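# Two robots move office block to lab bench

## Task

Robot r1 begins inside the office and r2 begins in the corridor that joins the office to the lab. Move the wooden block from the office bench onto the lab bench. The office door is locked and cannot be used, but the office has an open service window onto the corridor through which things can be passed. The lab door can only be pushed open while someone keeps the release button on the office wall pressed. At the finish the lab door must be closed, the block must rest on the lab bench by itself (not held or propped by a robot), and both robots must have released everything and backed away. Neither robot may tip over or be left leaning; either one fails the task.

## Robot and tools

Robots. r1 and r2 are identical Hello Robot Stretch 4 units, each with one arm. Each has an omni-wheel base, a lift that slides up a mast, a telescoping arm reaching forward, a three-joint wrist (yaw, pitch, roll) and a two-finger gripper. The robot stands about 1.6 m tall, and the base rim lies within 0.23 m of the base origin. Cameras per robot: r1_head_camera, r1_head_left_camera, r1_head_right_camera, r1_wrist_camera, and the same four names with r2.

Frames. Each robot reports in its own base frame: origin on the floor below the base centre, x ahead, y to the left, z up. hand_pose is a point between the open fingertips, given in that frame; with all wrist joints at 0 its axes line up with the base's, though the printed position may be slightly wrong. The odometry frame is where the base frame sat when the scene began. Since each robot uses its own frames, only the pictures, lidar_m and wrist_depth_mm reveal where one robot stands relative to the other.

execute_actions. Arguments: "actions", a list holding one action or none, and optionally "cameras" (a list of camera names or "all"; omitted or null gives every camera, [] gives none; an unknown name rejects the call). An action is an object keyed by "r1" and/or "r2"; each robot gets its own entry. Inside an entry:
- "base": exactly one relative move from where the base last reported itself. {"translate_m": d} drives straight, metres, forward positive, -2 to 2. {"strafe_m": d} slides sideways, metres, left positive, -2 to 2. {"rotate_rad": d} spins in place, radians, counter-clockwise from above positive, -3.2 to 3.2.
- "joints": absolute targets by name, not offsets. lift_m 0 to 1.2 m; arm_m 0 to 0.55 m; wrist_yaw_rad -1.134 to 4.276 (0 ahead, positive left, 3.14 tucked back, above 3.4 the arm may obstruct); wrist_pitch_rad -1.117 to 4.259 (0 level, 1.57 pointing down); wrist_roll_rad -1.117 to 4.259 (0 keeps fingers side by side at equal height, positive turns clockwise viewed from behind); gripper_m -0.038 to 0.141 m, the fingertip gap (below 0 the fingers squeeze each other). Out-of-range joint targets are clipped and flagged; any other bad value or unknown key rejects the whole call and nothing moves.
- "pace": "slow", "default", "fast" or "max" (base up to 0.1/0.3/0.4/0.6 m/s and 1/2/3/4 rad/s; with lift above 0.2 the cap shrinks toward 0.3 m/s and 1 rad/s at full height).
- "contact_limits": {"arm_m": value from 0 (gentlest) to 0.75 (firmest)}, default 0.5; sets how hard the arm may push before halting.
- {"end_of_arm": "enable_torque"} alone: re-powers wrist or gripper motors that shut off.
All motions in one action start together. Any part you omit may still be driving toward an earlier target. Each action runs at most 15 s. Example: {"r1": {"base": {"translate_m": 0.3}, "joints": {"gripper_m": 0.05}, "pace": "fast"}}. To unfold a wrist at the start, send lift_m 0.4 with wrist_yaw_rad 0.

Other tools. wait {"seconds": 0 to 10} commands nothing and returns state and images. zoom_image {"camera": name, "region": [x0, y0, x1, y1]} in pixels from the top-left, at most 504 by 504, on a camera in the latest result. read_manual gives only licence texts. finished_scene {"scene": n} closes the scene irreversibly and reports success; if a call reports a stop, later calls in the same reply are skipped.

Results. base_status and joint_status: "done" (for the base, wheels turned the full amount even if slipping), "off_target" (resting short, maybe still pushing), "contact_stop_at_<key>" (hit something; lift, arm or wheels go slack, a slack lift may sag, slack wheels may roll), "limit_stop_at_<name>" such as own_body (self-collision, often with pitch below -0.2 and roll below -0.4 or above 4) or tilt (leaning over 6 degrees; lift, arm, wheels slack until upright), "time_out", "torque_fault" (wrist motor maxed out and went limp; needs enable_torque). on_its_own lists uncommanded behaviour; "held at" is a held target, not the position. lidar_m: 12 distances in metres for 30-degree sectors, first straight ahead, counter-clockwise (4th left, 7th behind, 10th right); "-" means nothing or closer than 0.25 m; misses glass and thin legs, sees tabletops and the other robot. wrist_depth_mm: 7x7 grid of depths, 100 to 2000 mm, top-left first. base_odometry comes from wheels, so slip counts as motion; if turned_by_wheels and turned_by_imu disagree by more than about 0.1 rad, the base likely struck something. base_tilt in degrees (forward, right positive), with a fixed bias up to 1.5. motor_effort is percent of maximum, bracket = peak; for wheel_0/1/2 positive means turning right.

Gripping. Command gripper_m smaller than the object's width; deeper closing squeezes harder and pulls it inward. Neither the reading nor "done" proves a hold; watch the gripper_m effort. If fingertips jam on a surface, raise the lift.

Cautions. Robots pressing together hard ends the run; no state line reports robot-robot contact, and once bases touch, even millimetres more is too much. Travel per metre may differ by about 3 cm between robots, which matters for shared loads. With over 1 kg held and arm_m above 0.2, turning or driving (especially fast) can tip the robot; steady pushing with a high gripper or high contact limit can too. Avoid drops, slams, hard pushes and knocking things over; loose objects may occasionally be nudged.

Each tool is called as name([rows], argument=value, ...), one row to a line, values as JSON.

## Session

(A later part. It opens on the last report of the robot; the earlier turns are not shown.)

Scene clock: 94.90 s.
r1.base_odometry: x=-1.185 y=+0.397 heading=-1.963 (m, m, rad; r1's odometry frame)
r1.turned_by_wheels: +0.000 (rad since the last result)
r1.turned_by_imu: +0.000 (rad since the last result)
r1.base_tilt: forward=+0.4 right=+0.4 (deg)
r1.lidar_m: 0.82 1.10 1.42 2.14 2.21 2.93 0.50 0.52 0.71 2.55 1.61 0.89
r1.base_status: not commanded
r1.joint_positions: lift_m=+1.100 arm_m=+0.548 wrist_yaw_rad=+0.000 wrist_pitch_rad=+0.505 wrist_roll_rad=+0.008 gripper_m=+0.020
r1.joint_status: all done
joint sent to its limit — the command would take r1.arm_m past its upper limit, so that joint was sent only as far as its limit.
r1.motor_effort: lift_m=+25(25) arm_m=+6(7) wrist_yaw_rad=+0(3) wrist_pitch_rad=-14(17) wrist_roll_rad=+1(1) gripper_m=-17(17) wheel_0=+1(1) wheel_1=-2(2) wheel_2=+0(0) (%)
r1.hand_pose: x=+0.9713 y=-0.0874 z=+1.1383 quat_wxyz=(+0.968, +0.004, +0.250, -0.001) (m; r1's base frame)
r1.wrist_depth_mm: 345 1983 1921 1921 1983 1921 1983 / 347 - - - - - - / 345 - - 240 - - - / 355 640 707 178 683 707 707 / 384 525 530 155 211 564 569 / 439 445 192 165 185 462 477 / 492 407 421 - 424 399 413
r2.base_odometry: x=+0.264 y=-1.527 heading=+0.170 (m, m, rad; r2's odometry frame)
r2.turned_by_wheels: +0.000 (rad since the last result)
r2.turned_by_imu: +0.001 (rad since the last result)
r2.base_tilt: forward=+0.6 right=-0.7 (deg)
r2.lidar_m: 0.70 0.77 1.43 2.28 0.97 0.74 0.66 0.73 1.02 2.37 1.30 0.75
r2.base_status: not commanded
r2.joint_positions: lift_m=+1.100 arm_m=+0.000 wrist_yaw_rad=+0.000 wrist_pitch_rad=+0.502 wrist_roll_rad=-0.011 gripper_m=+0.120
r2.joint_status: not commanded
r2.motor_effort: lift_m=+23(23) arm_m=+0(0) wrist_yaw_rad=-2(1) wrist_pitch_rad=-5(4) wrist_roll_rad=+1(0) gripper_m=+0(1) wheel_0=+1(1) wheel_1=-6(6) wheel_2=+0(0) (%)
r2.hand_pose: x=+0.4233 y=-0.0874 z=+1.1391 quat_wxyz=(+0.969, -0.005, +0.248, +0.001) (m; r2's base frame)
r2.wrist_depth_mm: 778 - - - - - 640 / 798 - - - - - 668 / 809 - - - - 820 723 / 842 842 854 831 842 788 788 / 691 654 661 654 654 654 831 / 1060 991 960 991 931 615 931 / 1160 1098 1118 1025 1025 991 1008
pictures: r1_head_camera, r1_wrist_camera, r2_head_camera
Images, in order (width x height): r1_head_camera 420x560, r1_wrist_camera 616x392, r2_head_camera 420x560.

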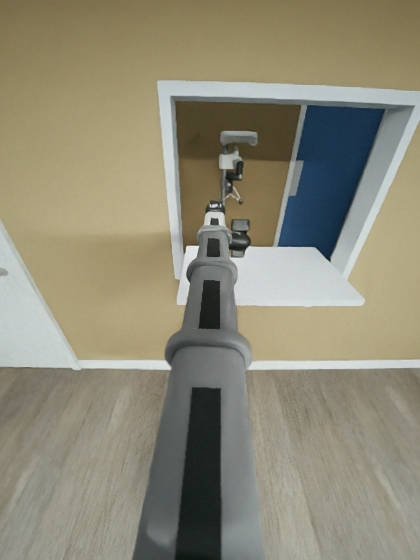

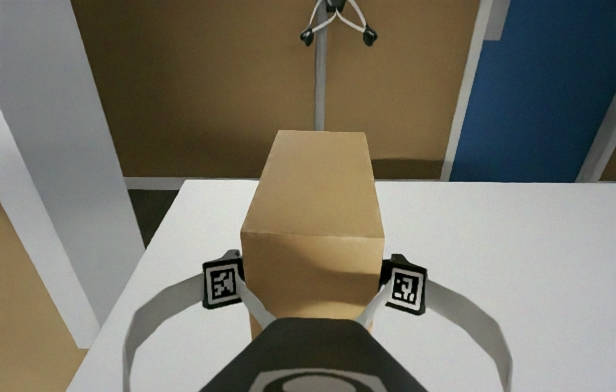

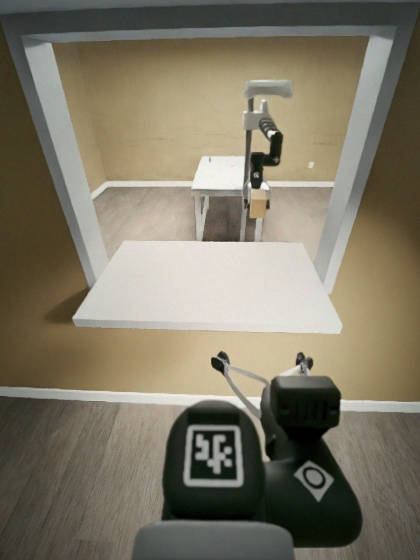

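execute_actions([
  {"r1":{"base":{"translate_m":0.12},"joints":{"lift_m":0.905}}},
], cameras=[])

execute_actions([
  {"r1":{"joints":{"gripper_m":0.12}}},
], cameras=[])

execute_actions([
  {"r1":{"joints":{"arm_m":0,"gripper_m":0,"wrist_pitch_rad":0}},"r2":{"joints":{"lift_m":0.96,"arm_m":0.25}}},
], cameras=[])

execute_actions([
  {"r1":{"base":{"strafe_m":-0.9}}},
], cameras=["r1_wrist_camera","r1_head_camera","r2_wrist_camera"])

Scene clock: 109.80 s.
r1.base_odometry: x=-1.231 y=+0.286 heading=-1.963 (m, m, rad; r1's odometry frame)
r1.turned_by_wheels: +0.000 (rad since the last result)
r1.turned_by_imu: +0.000 (rad since the last result)
r1.base_tilt: forward=+0.4 right=+0.4 (deg)
r1.lidar_m: 0.69 0.95 1.29 2.12 2.22 2.94 0.62 0.64 2.71 2.55 1.41 0.74
r1.base_status: done
r1.joint_positions: lift_m=+0.905 arm_m=+0.548 wrist_yaw_rad=+0.000 wrist_pitch_rad=+0.505 wrist_roll_rad=+0.008 gripper_m=+0.020
r1.joint_status: all done
r1.motor_effort: lift_m=+16(24) arm_m=+6(6) wrist_yaw_rad=-1(1) wrist_pitch_rad=-16(16) wrist_roll_rad=+1(0) gripper_m=-17(17) wheel_0=+3(5) wheel_1=+3(7) wheel_2=-1(9) (%)
r1.hand_pose: x=+0.9713 y=-0.0874 z=+0.9439 quat_wxyz=(+0.968, +0.004, +0.250, -0.001) (m; r1's base frame)
r1.wrist_depth_mm: 1808 1808 1808 1863 1863 1921 1983 / - 1983 1983 1983 - - - / - 442 445 241 449 452 455 / 322 336 340 178 325 342 343 / 272 274 255 155 212 276 277 / 229 220 192 166 186 224 230 / 196 192 203 - 204 193 198
r2.base_odometry: x=+0.264 y=-1.527 heading=+0.170 (m, m, rad; r2's odometry frame)
r2.turned_by_wheels: +0.000 (rad since the last result)
r2.turned_by_imu: +0.001 (rad since the last result)
r2.base_tilt: forward=+0.6 right=-0.7 (deg)
r2.lidar_m: 0.68 0.76 1.42 2.29 0.98 0.69 0.67 0.70 1.06 2.36 1.33 0.74
r2.base_status: not commanded
r2.joint_positions: lift_m=+1.100 arm_m=+0.000 wrist_yaw_rad=+0.000 wrist_pitch_rad=+0.502 wrist_roll_rad=-0.011 gripper_m=+0.120
r2.joint_status: not commanded
r2.motor_effort: lift_m=+23(23) arm_m=+0(0) wrist_yaw_rad=+0(0) wrist_pitch_rad=-5(3) wrist_roll_rad=+0(0) gripper_m=-2(1) wheel_0=+1(1) wheel_1=-6(5) wheel_2=+0(0) (%)
r2.hand_pose: x=+0.4233 y=-0.0874 z=+1.1391 quat_wxyz=(+0.969, -0.005, +0.248, +0.001) (m; r2's base frame)
r2.wrist_depth_mm: 788 - - - - - 640 / 788 - - - - - 683 / 809 - - - 1060 831 732 / 854 854 842 842 831 788 778 / 699 661 661 661 654 654 842 / 1060 1025 960 976 931 609 917 / 1160 1118 1098 1042 1025 991 991
pictures: none
No camera images: the call's "cameras" was empty. Leave "cameras" out to get every camera's image.

Scene clock: 111.67 s.
r1.base_odometry: x=-1.231 y=+0.286 heading=-1.963 (m, m, rad; r1's odometry frame)
r1.turned_by_wheels: +0.000 (rad since the last result)
r1.turned_by_imu: +0.000 (rad since the last result)
r1.base_tilt: forward=+0.4 right=+0.4 (deg)
r1.lidar_m: 0.71 0.96 1.30 2.15 2.20 2.96 0.61 0.66 2.69 2.57 1.41 0.77
r1.base_status: not commanded
r1.joint_positions: lift_m=+0.905 arm_m=+0.548 wrist_yaw_rad=+0.000 wrist_pitch_rad=+0.502 wrist_roll_rad=+0.008 gripper_m=+0.120
r1.joint_status: all done
r1.motor_effort: lift_m=+17(17) arm_m=+6(5) wrist_yaw_rad=-1(2) wrist_pitch_rad=-8(13) wrist_roll_rad=+0(1) gripper_m=+1(17) wheel_0=+3(3) wheel_1=+4(3) wheel_2=-1(1) (%)
r1.hand_pose: x=+0.9717 y=-0.0874 z=+0.9446 quat_wxyz=(+0.969, +0.004, +0.249, -0.001) (m; r1's base frame)
r1.wrist_depth_mm: 1863 1863 1808 1863 1808 1921 1863 / 1983 - 1983 - 1983 - - / - 452 455 257 455 462 462 / 327 342 343 195 330 347 347 / 276 277 257 173 258 279 282 / 231 224 218 158 219 220 234 / 198 199 205 - 206 198 201
r2.base_odometry: x=+0.264 y=-1.527 heading=+0.170 (m, m, rad; r2's odometry frame)
r2.turned_by_wheels: +0.000 (rad since the last result)
r2.turned_by_imu: +0.000 (rad since the last result)
r2.base_tilt: forward=+0.6 right=-0.7 (deg)
r2.lidar_m: 0.71 0.74 1.40 2.30 0.96 0.72 0.68 0.72 1.01 2.37 1.30 0.74
r2.base_status: not commanded
r2.joint_positions: lift_m=+1.100 arm_m=+0.000 wrist_yaw_rad=+0.000 wrist_pitch_rad=+0.502 wrist_roll_rad=-0.011 gripper_m=+0.120
r2.joint_status: not commanded
r2.motor_effort: lift_m=+23(23) arm_m=+0(0) wrist_yaw_rad=-1(1) wrist_pitch_rad=-5(6) wrist_roll_rad=+0(1) gripper_m=-1(0) wheel_0=+1(1) wheel_1=-5(5) wheel_2=-1(0) (%)
r2.hand_pose: x=+0.4233 y=-0.0874 z=+1.1391 quat_wxyz=(+0.969, -0.005, +0.248, +0.001) (m; r2's base frame)
r2.wrist_depth_mm: 798 - - - - - 634 / 798 - - - - - 668 / 820 - - - 1060 842 732 / 866 842 842 831 842 788 778 / 691 661 668 654 654 640 854 / 1042 1008 931 960 960 609 917 / 1160 1098 1118 1025 1025 1008 991
pictures: none
No camera images: the call's "cameras" was empty. Leave "cameras" out to get every camera's image.

Scene clock: 114.33 s.
r1.base_odometry: x=-1.231 y=+0.286 heading=-1.963 (m, m, rad; r1's odometry frame)
r1.turned_by_wheels: +0.000 (rad since the last result)
r1.turned_by_imu: +0.000 (rad since the last result)
r1.base_tilt: forward=+0.4 right=+0.4 (deg)
r1.lidar_m: 0.71 0.95 1.29 2.12 2.19 2.95 0.61 0.65 2.71 2.55 1.42 0.75
r1.base_status: not commanded
r1.joint_positions: lift_m=+0.905 arm_m=+0.001 wrist_yaw_rad=+0.000 wrist_pitch_rad=+0.002 wrist_roll_rad=+0.008 gripper_m=+0.000
r1.joint_status: all done
r1.motor_effort: lift_m=+17(16) arm_m=-6(4) wrist_yaw_rad=+0(1) wrist_pitch_rad=-9(12) wrist_roll_rad=+1(0) gripper_m=-7(6) wheel_0=+3(3) wheel_1=+3(3) wheel_2=-1(1) (%)
r1.hand_pose: x=+0.4604 y=-0.0874 z=+1.0828 quat_wxyz=(+1.000, +0.004, +0.001, +0.000) (m; r1's base frame)
r1.wrist_depth_mm: 723 723 - - - - - / 732 732 - - - - - / 723 750 - - - - - / 741 750 - - - - - / 750 759 878 221 1060 1078 - / 750 759 185 176 185 627 627 / 768 768 768 - 530 530 768
r2.base_odometry: x=+0.264 y=-1.527 heading=+0.170 (m, m, rad; r2's odometry frame)
r2.turned_by_wheels: +0.000 (rad since the last result)
r2.turned_by_imu: +0.001 (rad since the last result)
r2.base_tilt: forward=+0.6 right=-0.7 (deg)
r2.lidar_m: 0.72 0.77 1.40 2.28 0.96 0.69 0.67 0.72 1.01 2.38 1.32 0.73
r2.base_status: not commanded
r2.joint_positions: lift_m=+0.960 arm_m=+0.249 wrist_yaw_rad=+0.000 wrist_pitch_rad=+0.502 wrist_roll_rad=-0.011 gripper_m=+0.120
r2.joint_status: all done
r2.motor_effort: lift_m=+14(22) arm_m=+7(7) wrist_yaw_rad=-1(0) wrist_pitch_rad=-5(6) wrist_roll_rad=+1(1) gripper_m=+0(3) wheel_0=+1(0) wheel_1=-5(5) wheel_2=+0(0) (%)
r2.hand_pose: x=+0.6726 y=-0.0874 z=+0.9998 quat_wxyz=(+0.969, -0.005, +0.248, +0.001) (m; r2's base frame)
r2.wrist_depth_mm: - - - - - - - / - - - - - - 549 / 750 741 732 723 574 715 554 / 535 535 530 521 525 517 496 / 415 413 413 415 410 410 404 / 351 349 329 340 336 319 330 / 741 715 707 336 338 330 647
pictures: none
No camera images: the call's "cameras" was empty. Leave "cameras" out to get every camera's image.

Scene clock: 118.67 s.
r1.base_odometry: x=-2.063 y=+0.630 heading=-1.963 (m, m, rad; r1's odometry frame)
r1.turned_by_wheels: +0.000 (rad since the last result)
r1.turned_by_imu: +0.001 (rad since the last result)
r1.base_tilt: forward=+0.4 right=+0.4 (deg)
r1.lidar_m: 0.75 0.77 1.04 3.02 0.93 0.69 1.09 2.50 1.72 1.62 1.49 1.04
r1.base_status: done
r1.joint_positions: lift_m=+0.905 arm_m=+0.001 wrist_yaw_rad=+0.000 wrist_pitch_rad=+0.002 wrist_roll_rad=+0.008 gripper_m=+0.000
r1.joint_status: not commanded
r1.motor_effort: lift_m=+17(17) arm_m=-6(6) wrist_yaw_rad=+1(1) wrist_pitch_rad=-9(9) wrist_roll_rad=-1(1) gripper_m=-5(5) wheel_0=+2(12) wheel_1=-2(15) wheel_2=+0(2) (%)
r1.hand_pose: x=+0.4604 y=-0.0874 z=+1.0828 quat_wxyz=(+1.000, +0.004, +0.001, +0.000) (m; r1's base frame)
r1.wrist_depth_mm: - - 768 768 759 768 768 / - - 778 768 778 778 768 / - - 778 778 778 768 788 / - - 788 788 798 788 798 / 976 991 798 221 798 798 809 / 580 591 185 176 185 809 809 / 809 809 809 - 820 809 809
r2.base_odometry: x=+0.264 y=-1.527 heading=+0.170 (m, m, rad; r2's odometry frame)
r2.turned_by_wheels: +0.000 (rad since the last result)
r2.turned_by_imu: +0.001 (rad since the last result)
r2.base_tilt: forward=+0.6 right=-0.7 (deg)
r2.lidar_m: 0.70 0.77 1.40 2.28 0.95 0.72 0.68 0.75 1.03 2.37 1.33 0.76
r2.base_status: not commanded
r2.joint_positions: lift_m=+0.960 arm_m=+0.249 wrist_yaw_rad=+0.000 wrist_pitch_rad=+0.502 wrist_roll_rad=-0.011 gripper_m=+0.120
r2.joint_status: not commanded
r2.motor_effort: lift_m=+14(14) arm_m=+7(7) wrist_yaw_rad=-2(1) wrist_pitch_rad=-6(5) wrist_roll_rad=+0(0) gripper_m=-2(2) wheel_0=+1(1) wheel_1=-5(5) wheel_2=+0(0) (%)
r2.hand_pose: x=+0.6726 y=-0.0874 z=+0.9998 quat_wxyz=(+0.969, -0.005, +0.248, +0.001) (m; r2's base frame)
r2.wrist_depth_mm: - 1708 - - - - - / - - - - - - 554 / 750 741 732 715 569 715 554 / 539 535 521 521 521 521 492 / 415 418 415 410 413 410 407 / 353 347 329 338 338 319 334 / 750 723 715 338 340 330 654
pictures: r1_head_camera, r1_wrist_camera, r2_wrist_camera
Images, in order (width x height): r1_head_camera 420x560, r1_wrist_camera 616x392, r2_wrist_camera 616x392.

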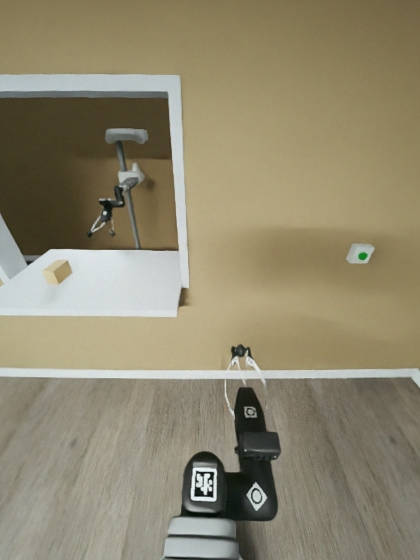

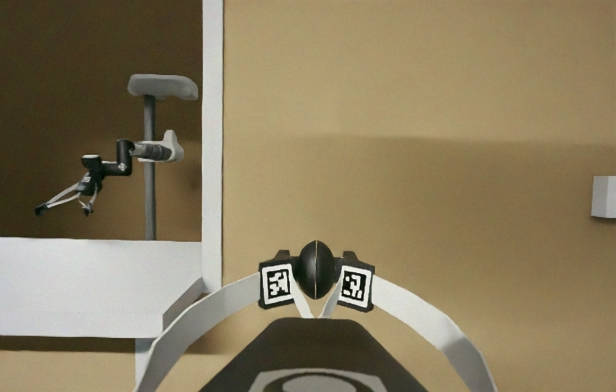

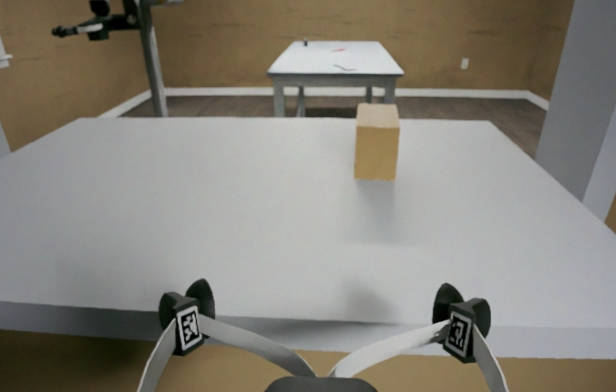

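execute_actions([
  {"r1":{"base":{"strafe_m":-0.62}},"r2":{"base":{"strafe_m":-0.095},"joints":{"lift_m":0.905,"arm_m":0.4}}},
], cameras=[])

execute_actions([
  {"r1":{"base":{"translate_m":0.25}},"r2":{"base":{"translate_m":0.15}}},
], cameras=["r1_wrist_camera","r2_wrist_camera"])

Scene clock: 132.77 s.
r1.base_odometry: x=-2.636 y=+0.867 heading=-1.963 (m, m, rad; r1's odometry frame)
r1.turned_by_wheels: +0.000 (rad since the last result)
r1.turned_by_imu: +0.001 (rad since the last result)
r1.base_tilt: forward=+0.4 right=+0.4 (deg)
r1.lidar_m: 0.96 1.01 1.05 3.34 1.08 1.30 3.31 1.54 1.06 1.02 1.05 1.05
r1.base_status: done
r1.joint_positions: lift_m=+0.905 arm_m=+0.001 wrist_yaw_rad=+0.000 wrist_pitch_rad=+0.002 wrist_roll_rad=+0.008 gripper_m=+0.000
r1.joint_status: not commanded
r1.motor_effort: lift_m=+17(17) arm_m=-6(6) wrist_yaw_rad=+2(0) wrist_pitch_rad=-6(5) wrist_roll_rad=+0(0) gripper_m=-3(7) wheel_0=+0(13) wheel_1=+0(15) wheel_2=+0(1) (%)
r1.hand_pose: x=+0.4604 y=-0.0874 z=+1.0827 quat_wxyz=(+1.000, +0.004, +0.001, +0.000) (m; r1's base frame)
r1.wrist_depth_mm: 798 788 788 788 788 788 798 / 788 798 798 788 798 798 798 / 809 798 798 809 820 820 809 / 820 809 820 809 820 831 820 / 820 831 820 221 831 831 820 / 831 831 185 176 185 842 842 / 842 831 842 - 831 842 842
r2.base_odometry: x=+0.280 y=-1.620 heading=+0.169 (m, m, rad; r2's odometry frame)
r2.turned_by_wheels: +0.000 (rad since the last result)
r2.turned_by_imu: +0.001 (rad since the last result)
r2.base_tilt: forward=+0.6 right=-0.7 (deg)
r2.lidar_m: 0.70 0.75 1.39 2.39 0.97 0.74 0.68 0.71 1.04 2.26 1.34 0.75
r2.base_status: done
r2.joint_positions: lift_m=+0.905 arm_m=+0.399 wrist_yaw_rad=+0.000 wrist_pitch_rad=+0.502 wrist_roll_rad=-0.011 gripper_m=+0.120
r2.joint_status: all done
r2.motor_effort: lift_m=+14(14) arm_m=+7(6) wrist_yaw_rad=-1(1) wrist_pitch_rad=-6(6) wrist_roll_rad=+0(1) gripper_m=+0(1) wheel_0=+2(9) wheel_1=-6(15) wheel_2=+0(1) (%)
r2.hand_pose: x=+0.8226 y=-0.0874 z=+0.9448 quat_wxyz=(+0.969, -0.005, +0.248, +0.001) (m; r2's base frame)
r2.wrist_depth_mm: - - - - - - - / - - - - - - 404 / 574 574 564 389 559 554 399 / 413 407 410 402 402 399 375 / 320 320 320 317 317 314 314 / 259 262 245 262 258 240 257 / 224 220 215 214 207 211 224
pictures: none
No camera images: the call's "cameras" was empty. Leave "cameras" out to get every camera's image.

Scene clock: 135.03 s.
r1.base_odometry: x=-2.731 y=+0.636 heading=-1.963 (m, m, rad; r1's odometry frame)
r1.turned_by_wheels: +0.000 (rad since the last result)
r1.turned_by_imu: -0.001 (rad since the last result)
r1.base_tilt: forward=+0.4 right=+0.4 (deg)
r1.lidar_m: 0.71 0.77 0.93 2.61 1.26 1.29 3.56 1.50 1.06 1.00 1.06 0.81
r1.base_status: done
r1.joint_positions: lift_m=+0.905 arm_m=+0.001 wrist_yaw_rad=+0.000 wrist_pitch_rad=+0.002 wrist_roll_rad=+0.008 gripper_m=+0.000
r1.joint_status: not commanded
r1.motor_effort: lift_m=+18(18) arm_m=-6(6) wrist_yaw_rad=+0(1) wrist_pitch_rad=-8(5) wrist_roll_rad=+1(0) gripper_m=-7(5) wheel_0=+2(7) wheel_1=+3(10) wheel_2=-1(12) (%)
r1.hand_pose: x=+0.4604 y=-0.0874 z=+1.0827 quat_wxyz=(+1.000, +0.004, +0.001, +0.000) (m; r1's base frame)
r1.wrist_depth_mm: 539 539 544 544 544 544 549 / 549 544 549 549 554 554 554 / 554 549 549 554 559 554 559 / 559 559 559 521 559 559 564 / 564 564 564 221 564 569 564 / 569 569 185 176 185 569 574 / 574 580 574 - 574 580 574
r2.base_odometry: x=+0.428 y=-1.595 heading=+0.170 (m, m, rad; r2's odometry frame)
r2.turned_by_wheels: +0.001 (rad since the last result)
r2.turned_by_imu: +0.001 (rad since the last result)
r2.base_tilt: forward=+0.6 right=-0.7 (deg)
r2.lidar_m: 0.56 0.60 1.14 2.37 1.18 0.87 0.82 0.87 1.22 2.29 1.11 0.56
r2.base_status: done
r2.joint_positions: lift_m=+0.905 arm_m=+0.399 wrist_yaw_rad=+0.000 wrist_pitch_rad=+0.502 wrist_roll_rad=-0.011 gripper_m=+0.120
r2.joint_status: not commanded
r2.motor_effort: lift_m=+14(14) arm_m=+7(7) wrist_yaw_rad=-1(2) wrist_pitch_rad=-7(4) wrist_roll_rad=+1(0) gripper_m=+2(3) wheel_0=+3(7) wheel_1=+7(10) wheel_2=-3(13) (%)
r2.hand_pose: x=+0.8226 y=-0.0874 z=+0.9448 quat_wxyz=(+0.969, -0.005, +0.248, +0.001) (m; r2's base frame)
r2.wrist_depth_mm: - - - - - - - / - - - - - - - / - - - 322 - - - / 410 410 387 247 402 402 - / 320 320 320 263 315 314 314 / 262 263 245 260 259 241 256 / 224 221 215 215 208 211 224
pictures: r1_wrist_camera, r2_wrist_camera
Images, in order (width x height): r1_wrist_camera 616x392, r2_wrist_camera 616x392.

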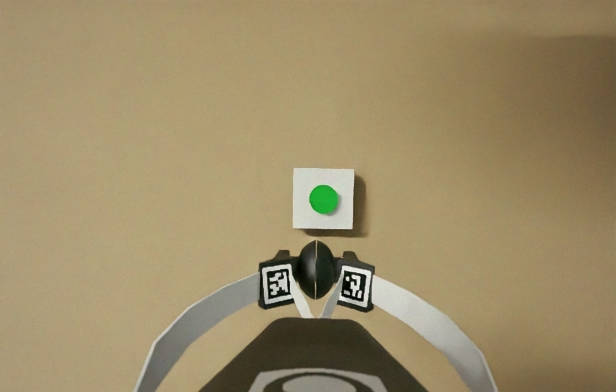

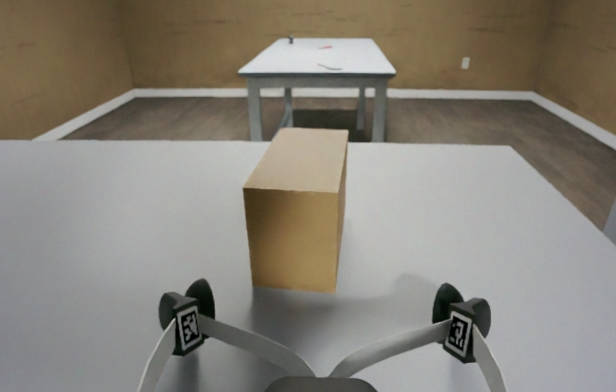

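execute_actions([
  {"r1":{"base":{"strafe_m":-0.01},"joints":{"arm_m":0.2}},"r2":{"base":{"strafe_m":0.02},"joints":{"lift_m":0.885,"arm_m":0.51}}},
], cameras=[])

execute_actions([
  {"r2":{"joints":{"gripper_m":0.02}}},
], cameras=[])

execute_actions([
  {"r2":{"joints":{"lift_m":1.0}}},
], cameras=[])

execute_actions([
  {"r2":{"base":{"translate_m":-0.15},"joints":{"arm_m":0}}},
], cameras=[])

execute_actions([
  {"r2":{"base":{"rotate_rad":3.19}}},
], cameras=["r1_wrist_camera","r2_wrist_camera","r2_head_left_camera"])

Scene clock: 149.57 s.
r1.base_odometry: x=-2.740 y=+0.640 heading=-1.963 (m, m, rad; r1's odometry frame)
r1.turned_by_wheels: +0.000 (rad since the last result)
r1.turned_by_imu: +0.000 (rad since the last result)
r1.base_tilt: forward=+0.4 right=+0.4 (deg)
r1.lidar_m: 0.72 0.76 0.91 2.60 1.28 1.31 3.55 1.53 1.06 1.00 1.03 0.80
r1.base_status: done
r1.joint_positions: lift_m=+0.905 arm_m=+0.199 wrist_yaw_rad=+0.000 wrist_pitch_rad=+0.002 wrist_roll_rad=+0.008 gripper_m=+0.000
r1.joint_status: all done
r1.motor_effort: lift_m=+17(18) arm_m=+6(8) wrist_yaw_rad=+0(3) wrist_pitch_rad=-8(10) wrist_roll_rad=+1(0) gripper_m=-4(5) wheel_0=+1(8) wheel_1=-3(10) wheel_2=+0(0) (%)
r1.hand_pose: x=+0.6583 y=-0.0874 z=+1.0828 quat_wxyz=(+1.000, +0.004, +0.001, +0.000) (m; r1's base frame)
r1.wrist_depth_mm: 349 351 351 351 349 351 349 / 353 353 353 351 353 355 351 / 355 357 359 359 357 359 357 / 362 362 359 320 362 359 362 / 364 364 364 221 364 366 366 / 368 368 184 176 185 370 368 / 373 370 370 - 373 373 373
r2.base_odometry: x=+0.424 y=-1.575 heading=+0.170 (m, m, rad; r2's odometry frame)
r2.turned_by_wheels: +0.000 (rad since the last result)
r2.turned_by_imu: +0.001 (rad since the last result)
r2.base_tilt: forward=+0.6 right=-0.7 (deg)
r2.lidar_m: 0.57 0.62 1.22 2.37 1.15 0.86 0.82 0.87 1.24 2.32 1.13 0.61
r2.base_status: done
r2.joint_positions: lift_m=+0.886 arm_m=+0.508 wrist_yaw_rad=-0.003 wrist_pitch_rad=+0.486 wrist_roll_rad=-0.011 gripper_m=+0.120
r2.joint_status: all done
r2.on_its_own: wrist_pitch_rad is at rest, and its effort (+41) is outside its rest range (-23 to +23)
r2.motor_effort: lift_m=+6(13) arm_m=+9(10) wrist_yaw_rad=+8(11) wrist_pitch_rad=+41(41) wrist_roll_rad=+0(1) gripper_m=-2(1) wheel_0=-1(8) wheel_1=+4(14) wheel_2=+0(3) (%)
r2.hand_pose: x=+0.9341 y=-0.0882 z=+0.9294 quat_wxyz=(+0.971, -0.005, +0.241, +0.000) (m; r2's base frame)
r2.wrist_depth_mm: - - - - - - - / - - - - - - - / - - - - - - - / 407 404 404 219 357 399 410 / 310 310 310 169 282 307 306 / 251 243 197 155 234 213 248 / 214 205 205 160 174 204 212
pictures: none
No camera images: the call's "cameras" was empty. Leave "cameras" out to get every camera's image.

Scene clock: 151.43 s.
r1.base_odometry: x=-2.740 y=+0.640 heading=-1.963 (m, m, rad; r1's odometry frame)
r1.turned_by_wheels: +0.000 (rad since the last result)
r1.turned_by_imu: +0.000 (rad since the last result)
r1.base_tilt: forward=+0.5 right=+0.4 (deg)
r1.lidar_m: 0.71 0.78 0.95 2.59 1.24 1.34 3.54 1.51 1.08 0.97 1.03 0.79
r1.base_status: not commanded
r1.joint_positions: lift_m=+0.905 arm_m=+0.199 wrist_yaw_rad=+0.000 wrist_pitch_rad=+0.002 wrist_roll_rad=+0.008 gripper_m=+0.000
r1.joint_status: not commanded
r1.motor_effort: lift_m=+17(17) arm_m=+6(6) wrist_yaw_rad=-2(0) wrist_pitch_rad=-6(7) wrist_roll_rad=+1(0) gripper_m=-5(5) wheel_0=+1(1) wheel_1=-2(3) wheel_2=+0(0) (%)
r1.hand_pose: x=+0.6583 y=-0.0874 z=+1.0828 quat_wxyz=(+1.000, +0.004, +0.001, +0.000) (m; r1's base frame)
r1.wrist_depth_mm: 347 351 349 351 353 349 351 / 351 351 351 353 355 353 355 / 355 357 357 357 357 357 357 / 359 359 359 320 362 359 362 / 364 364 362 221 362 366 366 / 368 368 185 176 185 368 368 / 373 370 370 - 373 373 373
r2.base_odometry: x=+0.424 y=-1.575 heading=+0.170 (m, m, rad; r2's odometry frame)
r2.turned_by_wheels: +0.000 (rad since the last result)
r2.turned_by_imu: +0.000 (rad since the last result)
r2.base_tilt: forward=+0.6 right=-0.7 (deg)
r2.lidar_m: 0.55 0.59 1.20 2.38 1.16 0.86 0.83 0.88 1.26 2.31 1.14 0.59
r2.base_status: not commanded
r2.joint_positions: lift_m=+0.886 arm_m=+0.509 wrist_yaw_rad=+0.000 wrist_pitch_rad=+0.487 wrist_roll_rad=-0.011 gripper_m=+0.020
r2.joint_status: all done
r2.on_its_own: wrist_pitch_rad is at rest, and its effort (+37) is outside its rest range (-23 to +23)
r2.motor_effort: lift_m=+10(10) arm_m=+5(9) wrist_yaw_rad=+0(10) wrist_pitch_rad=+37(50) wrist_roll_rad=+0(0) gripper_m=-15(21) wheel_0=-1(1) wheel_1=+4(4) wheel_2=+0(0) (%)
r2.hand_pose: x=+0.9349 y=-0.0874 z=+0.9289 quat_wxyz=(+0.970, -0.005, +0.241, +0.001) (m; r2's base frame)
r2.wrist_depth_mm: - - - - - - - / - - - - - - - / - - - - - - - / 399 394 397 210 370 387 389 / 304 303 291 162 276 300 300 / 246 248 187 149 183 245 244 / 210 201 188 160 178 195 208
pictures: none
No camera images: the call's "cameras" was empty. Leave "cameras" out to get every camera's image.

Scene clock: 152.97 s.
r1.base_odometry: x=-2.740 y=+0.640 heading=-1.963 (m, m, rad; r1's odometry frame)
r1.turned_by_wheels: +0.000 (rad since the last result)
r1.turned_by_imu: +0.000 (rad since the last result)
r1.base_tilt: forward=+0.4 right=+0.4 (deg)
r1.lidar_m: 0.70 0.76 0.92 2.59 1.27 1.30 3.55 1.52 1.06 1.00 1.03 0.79
r1.base_status: not commanded
r1.joint_positions: lift_m=+0.905 arm_m=+0.199 wrist_yaw_rad=+0.000 wrist_pitch_rad=+0.002 wrist_roll_rad=+0.008 gripper_m=+0.000
r1.joint_status: not commanded
r1.motor_effort: lift_m=+17(17) arm_m=+6(6) wrist_yaw_rad=-1(1) wrist_pitch_rad=-6(6) wrist_roll_rad=+1(0) gripper_m=-5(7) wheel_0=+1(1) wheel_1=-3(3) wheel_2=+0(0) (%)
r1.hand_pose: x=+0.6583 y=-0.0874 z=+1.0828 quat_wxyz=(+1.000, +0.004, +0.001, +0.000) (m; r1's base frame)
r1.wrist_depth_mm: 349 349 349 351 349 353 353 / 355 353 353 353 353 353 353 / 355 355 357 357 357 357 359 / 359 362 359 320 362 362 359 / 364 364 362 221 366 366 364 / 366 366 185 176 185 368 368 / 370 370 373 - 370 373 373
r2.base_odometry: x=+0.424 y=-1.575 heading=+0.170 (m, m, rad; r2's odometry frame)
r2.turned_by_wheels: +0.000 (rad since the last result)
r2.turned_by_imu: +0.000 (rad since the last result)
r2.base_tilt: forward=+0.6 right=-0.7 (deg)
r2.lidar_m: 0.55 0.61 1.17 2.36 1.15 0.87 0.83 0.87 1.25 2.32 1.12 0.58
r2.base_status: not commanded
r2.joint_positions: lift_m=+1.000 arm_m=+0.509 wrist_yaw_rad=+0.000 wrist_pitch_rad=+0.505 wrist_roll_rad=-0.011 gripper_m=+0.020
r2.joint_status: all done
r2.motor_effort: lift_m=+24(25) arm_m=+5(5) wrist_yaw_rad=-1(1) wrist_pitch_rad=-13(38) wrist_roll_rad=+2(0) gripper_m=-18(22) wheel_0=-1(1) wheel_1=+4(4) wheel_2=+0(0) (%)
r2.hand_pose: x=+0.9324 y=-0.0874 z=+1.0382 quat_wxyz=(+0.968, -0.005, +0.250, +0.001) (m; r2's base frame)
r2.wrist_depth_mm: - - - - - - - / - - - - - - - / - - - - - - - / - - - 212 - - - / 477 477 455 163 430 469 - / 389 392 187 148 182 384 392 / 334 319 188 158 177 306 327
pictures: none
No camera images: the call's "cameras" was empty. Leave "cameras" out to get every camera's image.

Scene clock: 155.53 s.
r1.base_odometry: x=-2.740 y=+0.640 heading=-1.963 (m, m, rad; r1's odometry frame)
r1.turned_by_wheels: +0.000 (rad since the last result)
r1.turned_by_imu: +0.000 (rad since the last result)
r1.base_tilt: forward=+0.4 right=+0.3 (deg)
r1.lidar_m: 0.72 0.77 0.91 2.59 1.29 1.31 3.56 1.48 1.08 1.00 1.05 0.79
r1.base_status: not commanded
r1.joint_positions: lift_m=+0.905 arm_m=+0.199 wrist_yaw_rad=+0.000 wrist_pitch_rad=+0.002 wrist_roll_rad=+0.008 gripper_m=+0.000
r1.joint_status: not commanded
r1.motor_effort: lift_m=+17(17) arm_m=+6(6) wrist_yaw_rad=+0(0) wrist_pitch_rad=-8(6) wrist_roll_rad=-1(0) gripper_m=-4(1) wheel_0=+1(1) wheel_1=-3(3) wheel_2=+0(0) (%)
r1.hand_pose: x=+0.6583 y=-0.0874 z=+1.0828 quat_wxyz=(+1.000, +0.004, +0.001, +0.000) (m; r1's base frame)
r1.wrist_depth_mm: 351 349 349 349 351 351 349 / 355 353 353 353 355 355 353 / 355 357 355 359 357 357 357 / 359 362 362 320 362 362 362 / 362 364 364 221 366 364 366 / 366 366 185 176 185 366 370 / 373 368 373 - 370 373 373
r2.base_odometry: x=+0.277 y=-1.601 heading=+0.170 (m, m, rad; r2's odometry frame)
r2.turned_by_wheels: -0.001 (rad since the last result)
r2.turned_by_imu: +0.001 (rad since the last result)
r2.base_tilt: forward=+0.6 right=-0.7 (deg)
r2.lidar_m: 0.71 0.74 1.39 2.38 0.97 0.71 0.68 0.73 1.04 2.29 1.28 0.74
r2.base_status: done
r2.joint_positions: lift_m=+1.000 arm_m=+0.001 wrist_yaw_rad=+0.000 wrist_pitch_rad=+0.505 wrist_roll_rad=-0.011 gripper_m=+0.020
r2.joint_status: all done
r2.motor_effort: lift_m=+24(24) arm_m=-7(6) wrist_yaw_rad=+0(2) wrist_pitch_rad=-12(14) wrist_roll_rad=+1(0) gripper_m=-20(20) wheel_0=-3(8) wheel_1=-6(11) wheel_2=+2(13) (%)
r2.hand_pose: x=+0.4246 y=-0.0875 z=+1.0381 quat_wxyz=(+0.968, -0.005, +0.250, +0.001) (m; r2's base frame)
r2.wrist_depth_mm: - - - - - 654 634 / - - - - - 707 683 / 831 854 842 842 820 732 715 / 621 609 609 213 569 683 778 / 946 917 891 163 564 854 842 / 1042 1008 188 148 182 931 917 / 1160 1098 188 159 177 991 991
pictures: none
No camera images: the call's "cameras" was empty. Leave "cameras" out to get every camera's image.

Scene clock: 158.80 s.
r1.base_odometry: x=-2.740 y=+0.640 heading=-1.963 (m, m, rad; r1's odometry frame)
r1.turned_by_wheels: +0.000 (rad since the last result)
r1.turned_by_imu: +0.000 (rad since the last result)
r1.base_tilt: forward=+0.4 right=+0.4 (deg)
r1.lidar_m: 0.71 0.77 0.92 2.56 1.27 1.30 3.57 1.51 1.05 0.99 1.05 0.82
r1.base_status: not commanded
r1.joint_positions: lift_m=+0.905 arm_m=+0.199 wrist_yaw_rad=+0.000 wrist_pitch_rad=+0.002 wrist_roll_rad=+0.008 gripper_m=+0.000
r1.joint_status: not commanded
r1.motor_effort: lift_m=+17(17) arm_m=+6(6) wrist_yaw_rad=+1(0) wrist_pitch_rad=-7(6) wrist_roll_rad=+0(0) gripper_m=-8(6) wheel_0=+1(1) wheel_1=-3(3) wheel_2=+0(0) (%)
r1.hand_pose: x=+0.6583 y=-0.0874 z=+1.0828 quat_wxyz=(+1.000, +0.004, +0.001, +0.000) (m; r1's base frame)
r1.wrist_depth_mm: 347 349 349 351 349 351 353 / 353 353 353 353 355 353 353 / 357 357 355 355 359 357 359 / 357 362 362 320 362 362 362 / 364 364 364 222 366 366 366 / 366 368 185 176 185 368 370 / 370 370 370 - 370 370 373
r2.base_odometry: x=+0.276 y=-1.601 heading=-2.925 (m, m, rad; r2's odometry frame)
r2.turned_by_wheels: +3.189 (rad since the last result)
r2.turned_by_imu: +3.136 (rad since the last result)
r2.base_tilt: forward=+0.6 right=-0.7 (deg)
r2.lidar_m: 0.67 0.73 1.11 2.30 1.28 0.74 0.71 0.79 1.47 2.12 0.93 0.70
r2.base_status: done
r2.joint_positions: lift_m=+1.000 arm_m=+0.001 wrist_yaw_rad=+0.000 wrist_pitch_rad=+0.505 wrist_roll_rad=-0.011 gripper_m=+0.020
r2.joint_status: not commanded
r2.motor_effort: lift_m=+23(24) arm_m=-7(7) wrist_yaw_rad=-2(1) wrist_pitch_rad=-13(14) wrist_roll_rad=+0(0) gripper_m=-19(19) wheel_0=-3(6) wheel_1=-7(10) wheel_2=-4(11) (%)
r2.hand_pose: x=+0.4246 y=-0.0874 z=+1.0383 quat_wxyz=(+0.968, -0.005, +0.250, +0.002) (m; r2's base frame)
r2.wrist_depth_mm: 455 442 430 418 413 399 394 / 484 473 462 452 442 427 418 / 525 508 496 480 469 459 445 / 574 559 535 213 496 488 484 / 621 603 569 163 525 535 517 / 699 668 187 148 182 574 564 / 768 723 188 159 177 603 615
pictures: r1_wrist_camera, r2_head_left_camera, r2_wrist_camera
Images, in order (width x height): r1_wrist_camera 616x392, r2_head_left_camera 420x672, r2_wrist_camera 616x392.

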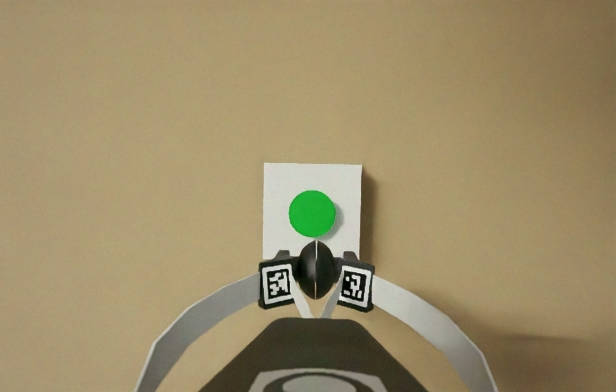

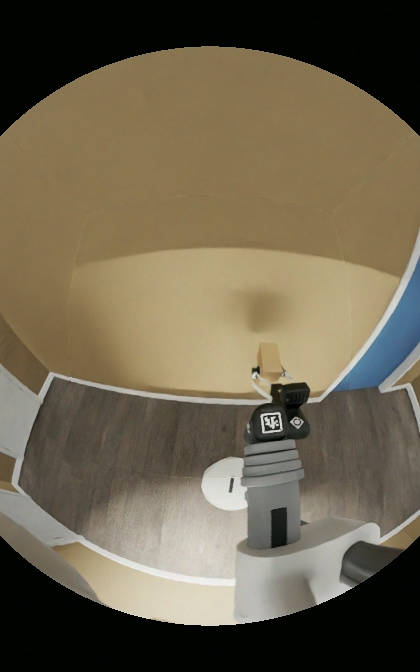

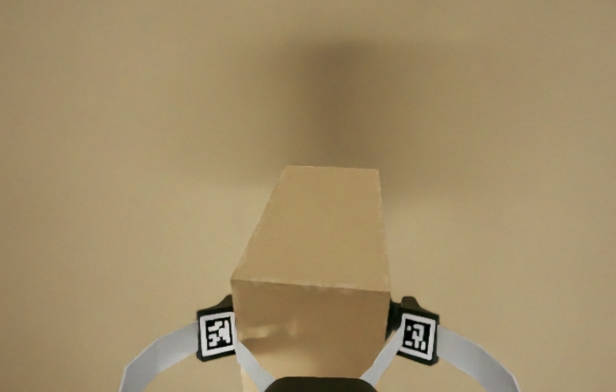

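execute_actions([
  {"r1":{"joints":{"lift_m":0.923}},"r2":{"base":{"strafe_m":-0.95},"joints":{"wrist_yaw_rad":3.0,"wrist_pitch_rad":0.2}}},
], cameras=[])

execute_actions([
  {"r1":{"joints":{"arm_m":0.36},"contact_limits":{"arm_m":0.2},"pace":"slow"}},
], cameras=["r1_wrist_camera","r2_head_left_camera"])

Scene clock: 172.37 s.
r1.base_odometry: x=-2.740 y=+0.640 heading=-1.963 (m, m, rad; r1's odometry frame)
r1.turned_by_wheels: +0.000 (rad since the last result)
r1.turned_by_imu: +0.000 (rad since the last result)
r1.base_tilt: forward=+0.5 right=+0.4 (deg)
r1.lidar_m: 0.70 0.77 0.91 2.57 1.26 1.30 3.56 1.53 1.07 1.00 1.03 0.79
r1.base_status: not commanded
r1.joint_positions: lift_m=+0.923 arm_m=+0.199 wrist_yaw_rad=+0.000 wrist_pitch_rad=+0.002 wrist_roll_rad=+0.008 gripper_m=+0.000
r1.joint_status: all done
r1.motor_effort: lift_m=+24(29) arm_m=+6(6) wrist_yaw_rad=-1(2) wrist_pitch_rad=-7(9) wrist_roll_rad=+0(0) gripper_m=-3(6) wheel_0=+1(1) wheel_1=-2(3) wheel_2=+0(0) (%)
r1.hand_pose: x=+0.6583 y=-0.0874 z=+1.1002 quat_wxyz=(+1.000, +0.004, +0.001, +0.000) (m; r1's base frame)
r1.wrist_depth_mm: 351 347 349 351 351 349 349 / 351 353 351 353 355 355 353 / 357 355 357 357 357 357 359 / 357 359 359 322 362 362 362 / 364 366 366 221 366 364 364 / 366 368 185 176 185 368 368 / 370 370 370 - 370 373 373
r2.base_odometry: x=+0.072 y=-0.673 heading=-2.925 (m, m, rad; r2's odometry frame)
r2.turned_by_wheels: +0.000 (rad since the last result)
r2.turned_by_imu: +0.001 (rad since the last result)
r2.base_tilt: forward=+0.6 right=-0.7 (deg)
r2.lidar_m: 0.61 0.66 0.97 3.08 1.07 0.87 1.01 1.08 1.46 1.41 0.93 0.72
r2.base_status: done
r2.joint_positions: lift_m=+1.000 arm_m=+0.001 wrist_yaw_rad=+3.000 wrist_pitch_rad=+0.205 wrist_roll_rad=-0.011 gripper_m=+0.020
r2.joint_status: all done
r2.motor_effort: lift_m=+23(24) arm_m=-6(7) wrist_yaw_rad=+0(8) wrist_pitch_rad=-16(24) wrist_roll_rad=+0(1) gripper_m=-19(19) wheel_0=+2(10) wheel_1=-3(15) wheel_2=+0(3) (%)
r2.hand_pose: x=-0.0952 y=+0.1264 z=+1.1189 quat_wxyz=(+0.070, -0.103, +0.002, +0.992) (m; r2's base frame)
r2.wrist_depth_mm: 114 137 1098 1098 - - - / 129 154 1138 1098 - - - / 1118 1160 1160 1160 - - - / 1160 1182 1205 213 1499 - - / 1205 1205 1205 163 976 1160 1138 / 1229 1229 187 148 182 1281 1281 / 1255 1255 188 158 177 1281 1308
pictures: none
No camera images: the call's "cameras" was empty. Leave "cameras" out to get every camera's image.

Scene clock: 174.23 s.
r1.base_odometry: x=-2.740 y=+0.640 heading=-1.963 (m, m, rad; r1's odometry frame)
r1.turned_by_wheels: +0.000 (rad since the last result)
r1.turned_by_imu: +0.002 (rad since the last result)
r1.base_tilt: forward=+0.4 right=+0.4 (deg)
r1.lidar_m: 0.74 0.78 0.93 2.62 1.27 1.31 3.56 1.53 1.05 0.99 1.03 0.80
r1.base_status: not commanded
r1.joint_positions: lift_m=+0.923 arm_m=+0.277 wrist_yaw_rad=-0.005 wrist_pitch_rad=+0.002 wrist_roll_rad=+0.008 gripper_m=+0.000
r1.joint_status: arm_m contact_stop (moved +0.078 of +0.161)
r1.on_its_own: arm_m is slack since a contact_stop (your +0.360 is given up); wrist_yaw_rad is at rest, and its effort (+15) is outside its rest range (-13 to +13)
r1.motor_effort: lift_m=+24(24) arm_m=+0(15) wrist_yaw_rad=+15(30) wrist_pitch_rad=-7(9) wrist_roll_rad=+0(0) gripper_m=-1(5) wheel_0=+1(2) wheel_1=+2(3) wheel_2=-6(10) (%)
r1.contact_limits: arm_m 0.2
r1.hand_pose: x=+0.7363 y=-0.0887 z=+1.1003 quat_wxyz=(+1.000, +0.004, +0.001, -0.002) (m; r1's base frame)
r1.wrist_depth_mm: 273 274 274 276 276 276 277 / 276 277 277 278 279 279 279 / 278 279 279 281 281 282 282 / 283 283 282 246 283 285 286 / 285 285 285 234 287 287 289 / 287 289 185 189 185 290 291 / 289 291 291 - 293 293 294
r2.base_odometry: x=+0.072 y=-0.673 heading=-2.925 (m, m, rad; r2's odometry frame)
r2.turned_by_wheels: +0.000 (rad since the last result)
r2.turned_by_imu: +0.000 (rad since the last result)
r2.base_tilt: forward=+0.6 right=-0.7 (deg)
r2.lidar_m: 0.62 0.66 0.92 3.05 1.07 0.86 0.98 1.08 1.47 1.43 0.95 0.71
r2.base_status: not commanded
r2.joint_positions: lift_m=+1.000 arm_m=+0.001 wrist_yaw_rad=+3.000 wrist_pitch_rad=+0.205 wrist_roll_rad=-0.011 gripper_m=+0.020
r2.joint_status: not commanded
r2.motor_effort: lift_m=+23(23) arm_m=-6(6) wrist_yaw_rad=+0(0) wrist_pitch_rad=-17(13) wrist_roll_rad=+1(0) gripper_m=-20(20) wheel_0=+2(2) wheel_1=-3(3) wheel_2=+0(0) (%)
r2.hand_pose: x=-0.0952 y=+0.1264 z=+1.1189 quat_wxyz=(+0.070, -0.103, +0.002, +0.992) (m; r2's base frame)
r2.wrist_depth_mm: 114 137 1098 1098 - - - / 130 154 1118 1160 - - - / 1118 1138 1160 1160 - - - / 1160 1182 1182 213 1537 - - / 1182 1205 1182 163 976 1182 1160 / 1281 1205 188 148 182 1281 1281 / 1281 1281 188 159 176 1308 1336
pictures: r1_wrist_camera, r2_head_left_camera
Images, in order (width x height): r1_wrist_camera 616x392, r2_head_left_camera 420x672.

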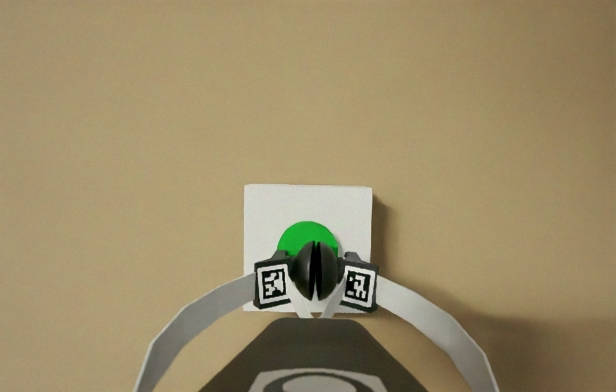

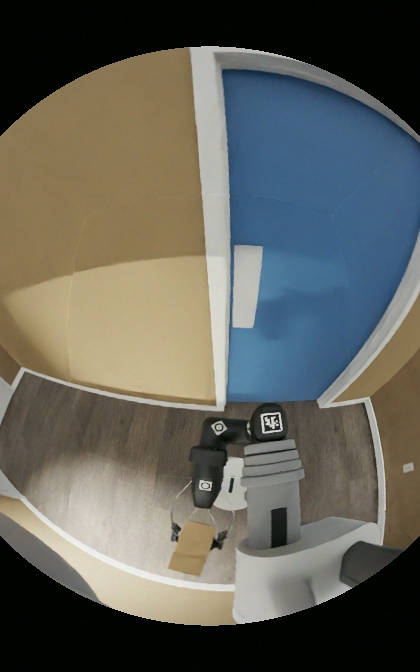

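execute_actions([
  {"r1":{"joints":{"arm_m":0.29}},"r2":{"base":{"strafe_m":-0.42}}},
], cameras=[])

execute_actions([
  {"r2":{"base":{"translate_m":0.4}}},
], cameras=[])

execute_actions([
  {"r2":{"base":{"translate_m":0.7},"pace":"slow"}},
], cameras=["r2_head_left_camera"])

Scene clock: 184.33 s.
r1.base_odometry: x=-2.740 y=+0.640 heading=-1.964 (m, m, rad; r1's odometry frame)
r1.turned_by_wheels: -0.001 (rad since the last result)
r1.turned_by_imu: +0.012 (rad since the last result)
r1.base_tilt: forward=+0.3 right=+0.4 (deg)
r1.lidar_m: 0.75 0.76 0.93 2.63 1.25 1.31 3.59 1.51 1.06 0.99 1.06 0.81
r1.base_status: not commanded
r1.joint_positions: lift_m=+0.923 arm_m=+0.287 wrist_yaw_rad=-0.017 wrist_pitch_rad=+0.002 wrist_roll_rad=+0.008 gripper_m=+0.000
r1.joint_status: all done
r1.on_its_own: wrist_yaw_rad is at rest, and its effort (+50) is outside its rest range (-13 to +13)
r1.motor_effort: lift_m=+24(24) arm_m=+15(17) wrist_yaw_rad=+50(51) wrist_pitch_rad=-6(10) wrist_roll_rad=+1(0) gripper_m=+1(2) wheel_0=+1(1) wheel_1=+1(1) wheel_2=-15(15) (%)
r1.hand_pose: x=+0.7451 y=-0.0924 z=+1.1003 quat_wxyz=(+1.000, +0.004, +0.001, -0.009) (m; r1's base frame)
r1.wrist_depth_mm: 266 267 268 268 270 271 272 / 268 271 272 272 273 274 274 / 273 273 274 274 274 277 278 / 276 276 274 240 278 277 281 / 277 279 279 230 281 282 283 / 279 281 183 175 189 286 286 / 283 283 285 - 286 286 290
r2.base_odometry: x=-0.018 y=-0.263 heading=-2.925 (m, m, rad; r2's odometry frame)
r2.turned_by_wheels: +0.000 (rad since the last result)
r2.turned_by_imu: +0.001 (rad since the last result)
r2.base_tilt: forward=+0.6 right=-0.7 (deg)
r2.lidar_m: 0.65 0.69 0.89 3.19 1.13 1.07 1.03 1.09 1.03 0.99 0.78 0.69
r2.base_status: done
r2.joint_positions: lift_m=+1.000 arm_m=+0.001 wrist_yaw_rad=+3.000 wrist_pitch_rad=+0.205 wrist_roll_rad=-0.011 gripper_m=+0.020
r2.joint_status: not commanded
r2.motor_effort: lift_m=+23(23) arm_m=-6(6) wrist_yaw_rad=-1(1) wrist_pitch_rad=-14(14) wrist_roll_rad=+1(0) gripper_m=-23(20) wheel_0=+1(11) wheel_1=-4(17) wheel_2=-1(0) (%)
r2.hand_pose: x=-0.0952 y=+0.1264 z=+1.1190 quat_wxyz=(+0.070, -0.103, +0.002, +0.992) (m; r2's base frame)
r2.wrist_depth_mm: 114 137 1118 1138 1118 1138 - / 130 154 1138 1160 1160 1182 - / 1182 1182 1138 1182 1229 1229 - / 1205 1182 1229 213 1229 1229 - / 1229 1205 1205 163 1229 1281 1160 / 1255 1281 187 148 182 1308 1336 / 1308 1281 187 158 177 1336 1366
pictures: none
No camera images: the call's "cameras" was empty. Leave "cameras" out to get every camera's image.

Scene clock: 187.17 s.
r1.base_odometry: x=-2.740 y=+0.640 heading=-1.964 (m, m, rad; r1's odometry frame)
r1.turned_by_wheels: +0.000 (rad since the last result)
r1.turned_by_imu: +0.000 (rad since the last result)
r1.base_tilt: forward=+0.2 right=+0.4 (deg)
r1.lidar_m: 0.75 0.79 0.90 2.61 1.25 1.31 3.58 1.51 1.06 0.99 1.04 0.78
r1.base_status: not commanded
r1.joint_positions: lift_m=+0.923 arm_m=+0.287 wrist_yaw_rad=-0.017 wrist_pitch_rad=+0.002 wrist_roll_rad=+0.008 gripper_m=+0.000
r1.joint_status: not commanded
r1.on_its_own: wrist_yaw_rad is at rest, and its effort (+48) is outside its rest range (-13 to +13)
r1.motor_effort: lift_m=+24(24) arm_m=+16(16) wrist_yaw_rad=+48(50) wrist_pitch_rad=-6(6) wrist_roll_rad=+1(0) gripper_m=+0(3) wheel_0=+1(1) wheel_1=+2(2) wheel_2=-15(15) (%)
r1.hand_pose: x=+0.7451 y=-0.0924 z=+1.1003 quat_wxyz=(+1.000, +0.004, +0.001, -0.009) (m; r1's base frame)
r1.wrist_depth_mm: 266 267 268 270 271 272 272 / 270 271 272 273 273 273 273 / 272 274 273 276 276 278 277 / 276 276 277 239 278 281 279 / 278 279 279 230 281 282 282 / 281 281 184 175 189 285 286 / 283 283 285 - 286 287 289
r2.base_odometry: x=-0.408 y=-0.349 heading=-2.924 (m, m, rad; r2's odometry frame)
r2.turned_by_wheels: +0.001 (rad since the last result)
r2.turned_by_imu: +0.000 (rad since the last result)
r2.base_tilt: forward=+0.6 right=-0.7 (deg)
r2.lidar_m: 0.25 0.30 0.44 1.16 1.63 1.44 1.44 1.40 1.07 0.67 0.38 0.27
r2.base_status: done
r2.joint_positions: lift_m=+1.000 arm_m=+0.001 wrist_yaw_rad=+3.000 wrist_pitch_rad=+0.205 wrist_roll_rad=-0.011 gripper_m=+0.020
r2.joint_status: not commanded
r2.motor_effort: lift_m=+23(23) arm_m=-6(6) wrist_yaw_rad=-1(1) wrist_pitch_rad=-15(14) wrist_roll_rad=+0(1) gripper_m=-19(20) wheel_0=+3(9) wheel_1=+5(12) wheel_2=-1(13) (%)
r2.hand_pose: x=-0.0952 y=+0.1264 z=+1.1190 quat_wxyz=(+0.070, -0.103, +0.002, +0.992) (m; r2's base frame)
r2.wrist_depth_mm: 114 137 1499 1499 1537 - - / 129 154 1537 1618 1537 - - / 1576 1576 1618 1661 1576 - - / 1618 1576 1576 212 1618 1708 1756 / 1708 1708 1661 164 1708 1756 1708 / 1708 1808 187 148 182 1756 1808 / 1756 1708 188 158 176 1756 1921
pictures: none
No camera images: the call's "cameras" was empty. Leave "cameras" out to get every camera's image.

Scene clock: 195.43 s.
r1.base_odometry: x=-2.740 y=+0.640 heading=-1.964 (m, m, rad; r1's odometry frame)
r1.turned_by_wheels: +0.000 (rad since the last result)
r1.turned_by_imu: +0.000 (rad since the last result)
r1.base_tilt: forward=+0.3 right=+0.4 (deg)
r1.lidar_m: 0.73 0.76 0.95 2.63 1.24 1.29 3.58 1.49 1.07 1.01 1.05 0.80
r1.base_status: not commanded
r1.joint_positions: lift_m=+0.923 arm_m=+0.287 wrist_yaw_rad=-0.017 wrist_pitch_rad=+0.002 wrist_roll_rad=+0.008 gripper_m=+0.000
r1.joint_status: not commanded
r1.on_its_own: wrist_yaw_rad is at rest, and its effort (+53) is outside its rest range (-13 to +13)
r1.motor_effort: lift_m=+24(24) arm_m=+16(16) wrist_yaw_rad=+53(49) wrist_pitch_rad=-5(8) wrist_roll_rad=+0(1) gripper_m=-2(1) wheel_0=+1(1) wheel_1=+1(2) wheel_2=-15(15) (%)
r1.hand_pose: x=+0.7451 y=-0.0924 z=+1.1003 quat_wxyz=(+1.000, +0.004, +0.001, -0.009) (m; r1's base frame)
r1.wrist_depth_mm: 266 267 267 270 270 271 272 / 270 271 271 273 273 274 274 / 272 273 276 274 276 276 278 / 276 276 277 239 278 281 279 / 277 278 279 231 279 282 283 / 281 282 183 174 189 285 287 / 283 283 285 - 287 289 289
r2.base_odometry: x=-1.091 y=-0.500 heading=-2.924 (m, m, rad; r2's odometry frame)
r2.turned_by_wheels: +0.000 (rad since the last result)
r2.turned_by_imu: +0.001 (rad since the last result)
r2.base_tilt: forward=+0.6 right=-0.7 (deg)
r2.lidar_m: 0.33 1.19 0.96 1.13 0.54 2.06 2.12 0.63 0.26 0.25 - 0.25
r2.base_status: done
r2.joint_positions: lift_m=+1.000 arm_m=+0.001 wrist_yaw_rad=+3.000 wrist_pitch_rad=+0.205 wrist_roll_rad=-0.011 gripper_m=+0.020
r2.joint_status: not commanded
r2.motor_effort: lift_m=+23(23) arm_m=-6(6) wrist_yaw_rad=-1(3) wrist_pitch_rad=-14(14) wrist_roll_rad=+0(0) gripper_m=-18(20) wheel_0=+6(11) wheel_1=+6(12) wheel_2=-8(20) (%)
r2.hand_pose: x=-0.0953 y=+0.1264 z=+1.1190 quat_wxyz=(+0.070, -0.103, +0.002, +0.992) (m; r2's base frame)
r2.wrist_depth_mm: 114 137 - - - - 462 / 130 154 - - - - 469 / 1808 - - - - - 473 / 1921 - - 213 - - 488 / 1921 - - 163 - - 500 / 1863 - 187 148 182 - 512 / 1863 1863 187 158 177 544 530
pictures: r2_head_left_camera
Images, in order (width x height): r2_head_left_camera 420x672.

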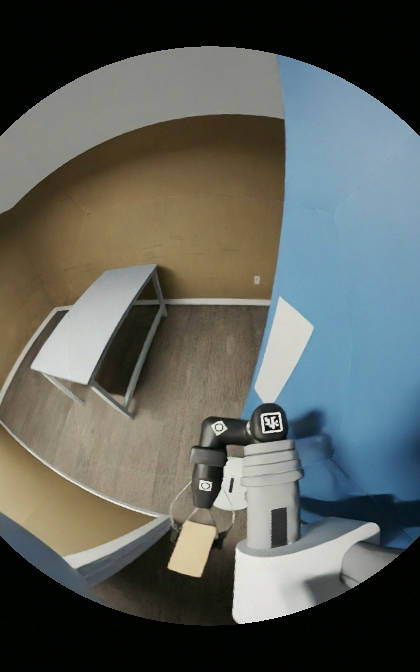

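execute_actions([
  {"r2":{"base":{"translate_m":1.0},"pace":"slow"}},
], cameras=[])

execute_actions([
  {"r2":{"base":{"rotate_rad":1.59},"joints":{"wrist_yaw_rad":0,"wrist_pitch_rad":0.5}}},
], cameras=["r2_head_left_camera"])

action 0: r2: "base": translate_m = 1.0 would last too long for one action: at the pace "slow" translate_m can be at most 0.766 in either direction: name a faster pace, or command the rest in another action

Scene clock: 207.90 s.
r1.base_odometry: x=-2.740 y=+0.640 heading=-1.964 (m, m, rad; r1's odometry frame)
r1.turned_by_wheels: +0.000 (rad since the last result)
r1.turned_by_imu: +0.000 (rad since the last result)
r1.base_tilt: forward=+0.3 right=+0.4 (deg)
r1.lidar_m: 0.76 0.76 0.93 2.62 1.26 1.32 3.55 1.54 1.08 1.00 1.08 0.78
r1.base_status: not commanded
r1.joint_positions: lift_m=+0.923 arm_m=+0.287 wrist_yaw_rad=-0.017 wrist_pitch_rad=+0.002 wrist_roll_rad=+0.008 gripper_m=+0.000
r1.joint_status: not commanded
r1.on_its_own: wrist_yaw_rad is at rest, and its effort (+51) is outside its rest range (-13 to +13)
r1.motor_effort: lift_m=+24(24) arm_m=+16(16) wrist_yaw_rad=+51(49) wrist_pitch_rad=-8(7) wrist_roll_rad=+0(0) gripper_m=+0(1) wheel_0=+1(1) wheel_1=+2(1) wheel_2=-15(15) (%)
r1.hand_pose: x=+0.7451 y=-0.0924 z=+1.1003 quat_wxyz=(+1.000, +0.004, +0.001, -0.009) (m; r1's base frame)
r1.wrist_depth_mm: 266 267 267 270 270 270 271 / 270 271 271 272 273 274 276 / 272 273 274 274 276 277 278 / 276 276 277 240 278 281 281 / 277 278 279 229 279 281 283 / 281 281 183 174 189 286 286 / 282 283 283 - 289 289 289
r2.base_odometry: x=-1.091 y=-0.500 heading=-1.335 (m, m, rad; r2's odometry frame)
r2.turned_by_wheels: +1.589 (rad since the last result)
r2.turned_by_imu: +1.557 (rad since the last result)
r2.base_tilt: forward=+0.6 right=-0.7 (deg)
r2.lidar_m: 0.48 0.54 2.02 2.12 0.61 0.26 0.25 - 0.25 0.29 1.16 0.95
r2.base_status: done
r2.joint_positions: lift_m=+1.000 arm_m=+0.001 wrist_yaw_rad=+0.000 wrist_pitch_rad=+0.505 wrist_roll_rad=-0.011 gripper_m=+0.020
r2.joint_status: all done
r2.motor_effort: lift_m=+21(23) arm_m=-5(6) wrist_yaw_rad=-2(12) wrist_pitch_rad=-14(17) wrist_roll_rad=+1(1) gripper_m=-19(19) wheel_0=-4(11) wheel_1=-8(20) wheel_2=-1(17) (%)
r2.hand_pose: x=+0.4244 y=-0.0873 z=+1.0384 quat_wxyz=(+0.968, -0.005, +0.250, +0.002) (m; r2's base frame)
r2.wrist_depth_mm: 539 741 1229 - - - - / 544 759 1255 - - - - / 549 768 1308 - - 1397 1281 / 554 768 1308 213 - 1229 931 / 564 778 1118 163 1863 - 750 / 564 798 187 148 182 1661 1618 / 564 668 189 158 176 878 1464
pictures: r2_head_left_camera
Images, in order (width x height): r2_head_left_camera 420x672.

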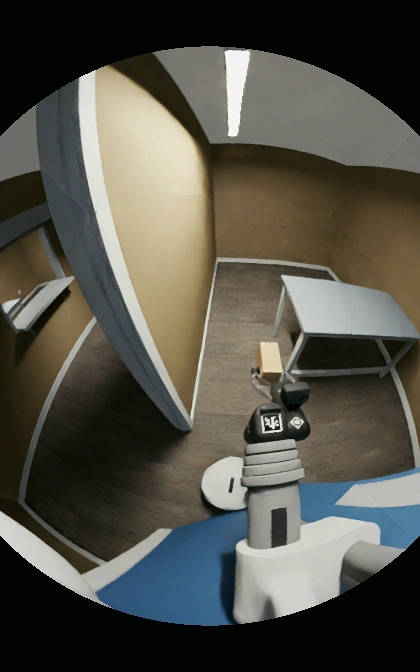

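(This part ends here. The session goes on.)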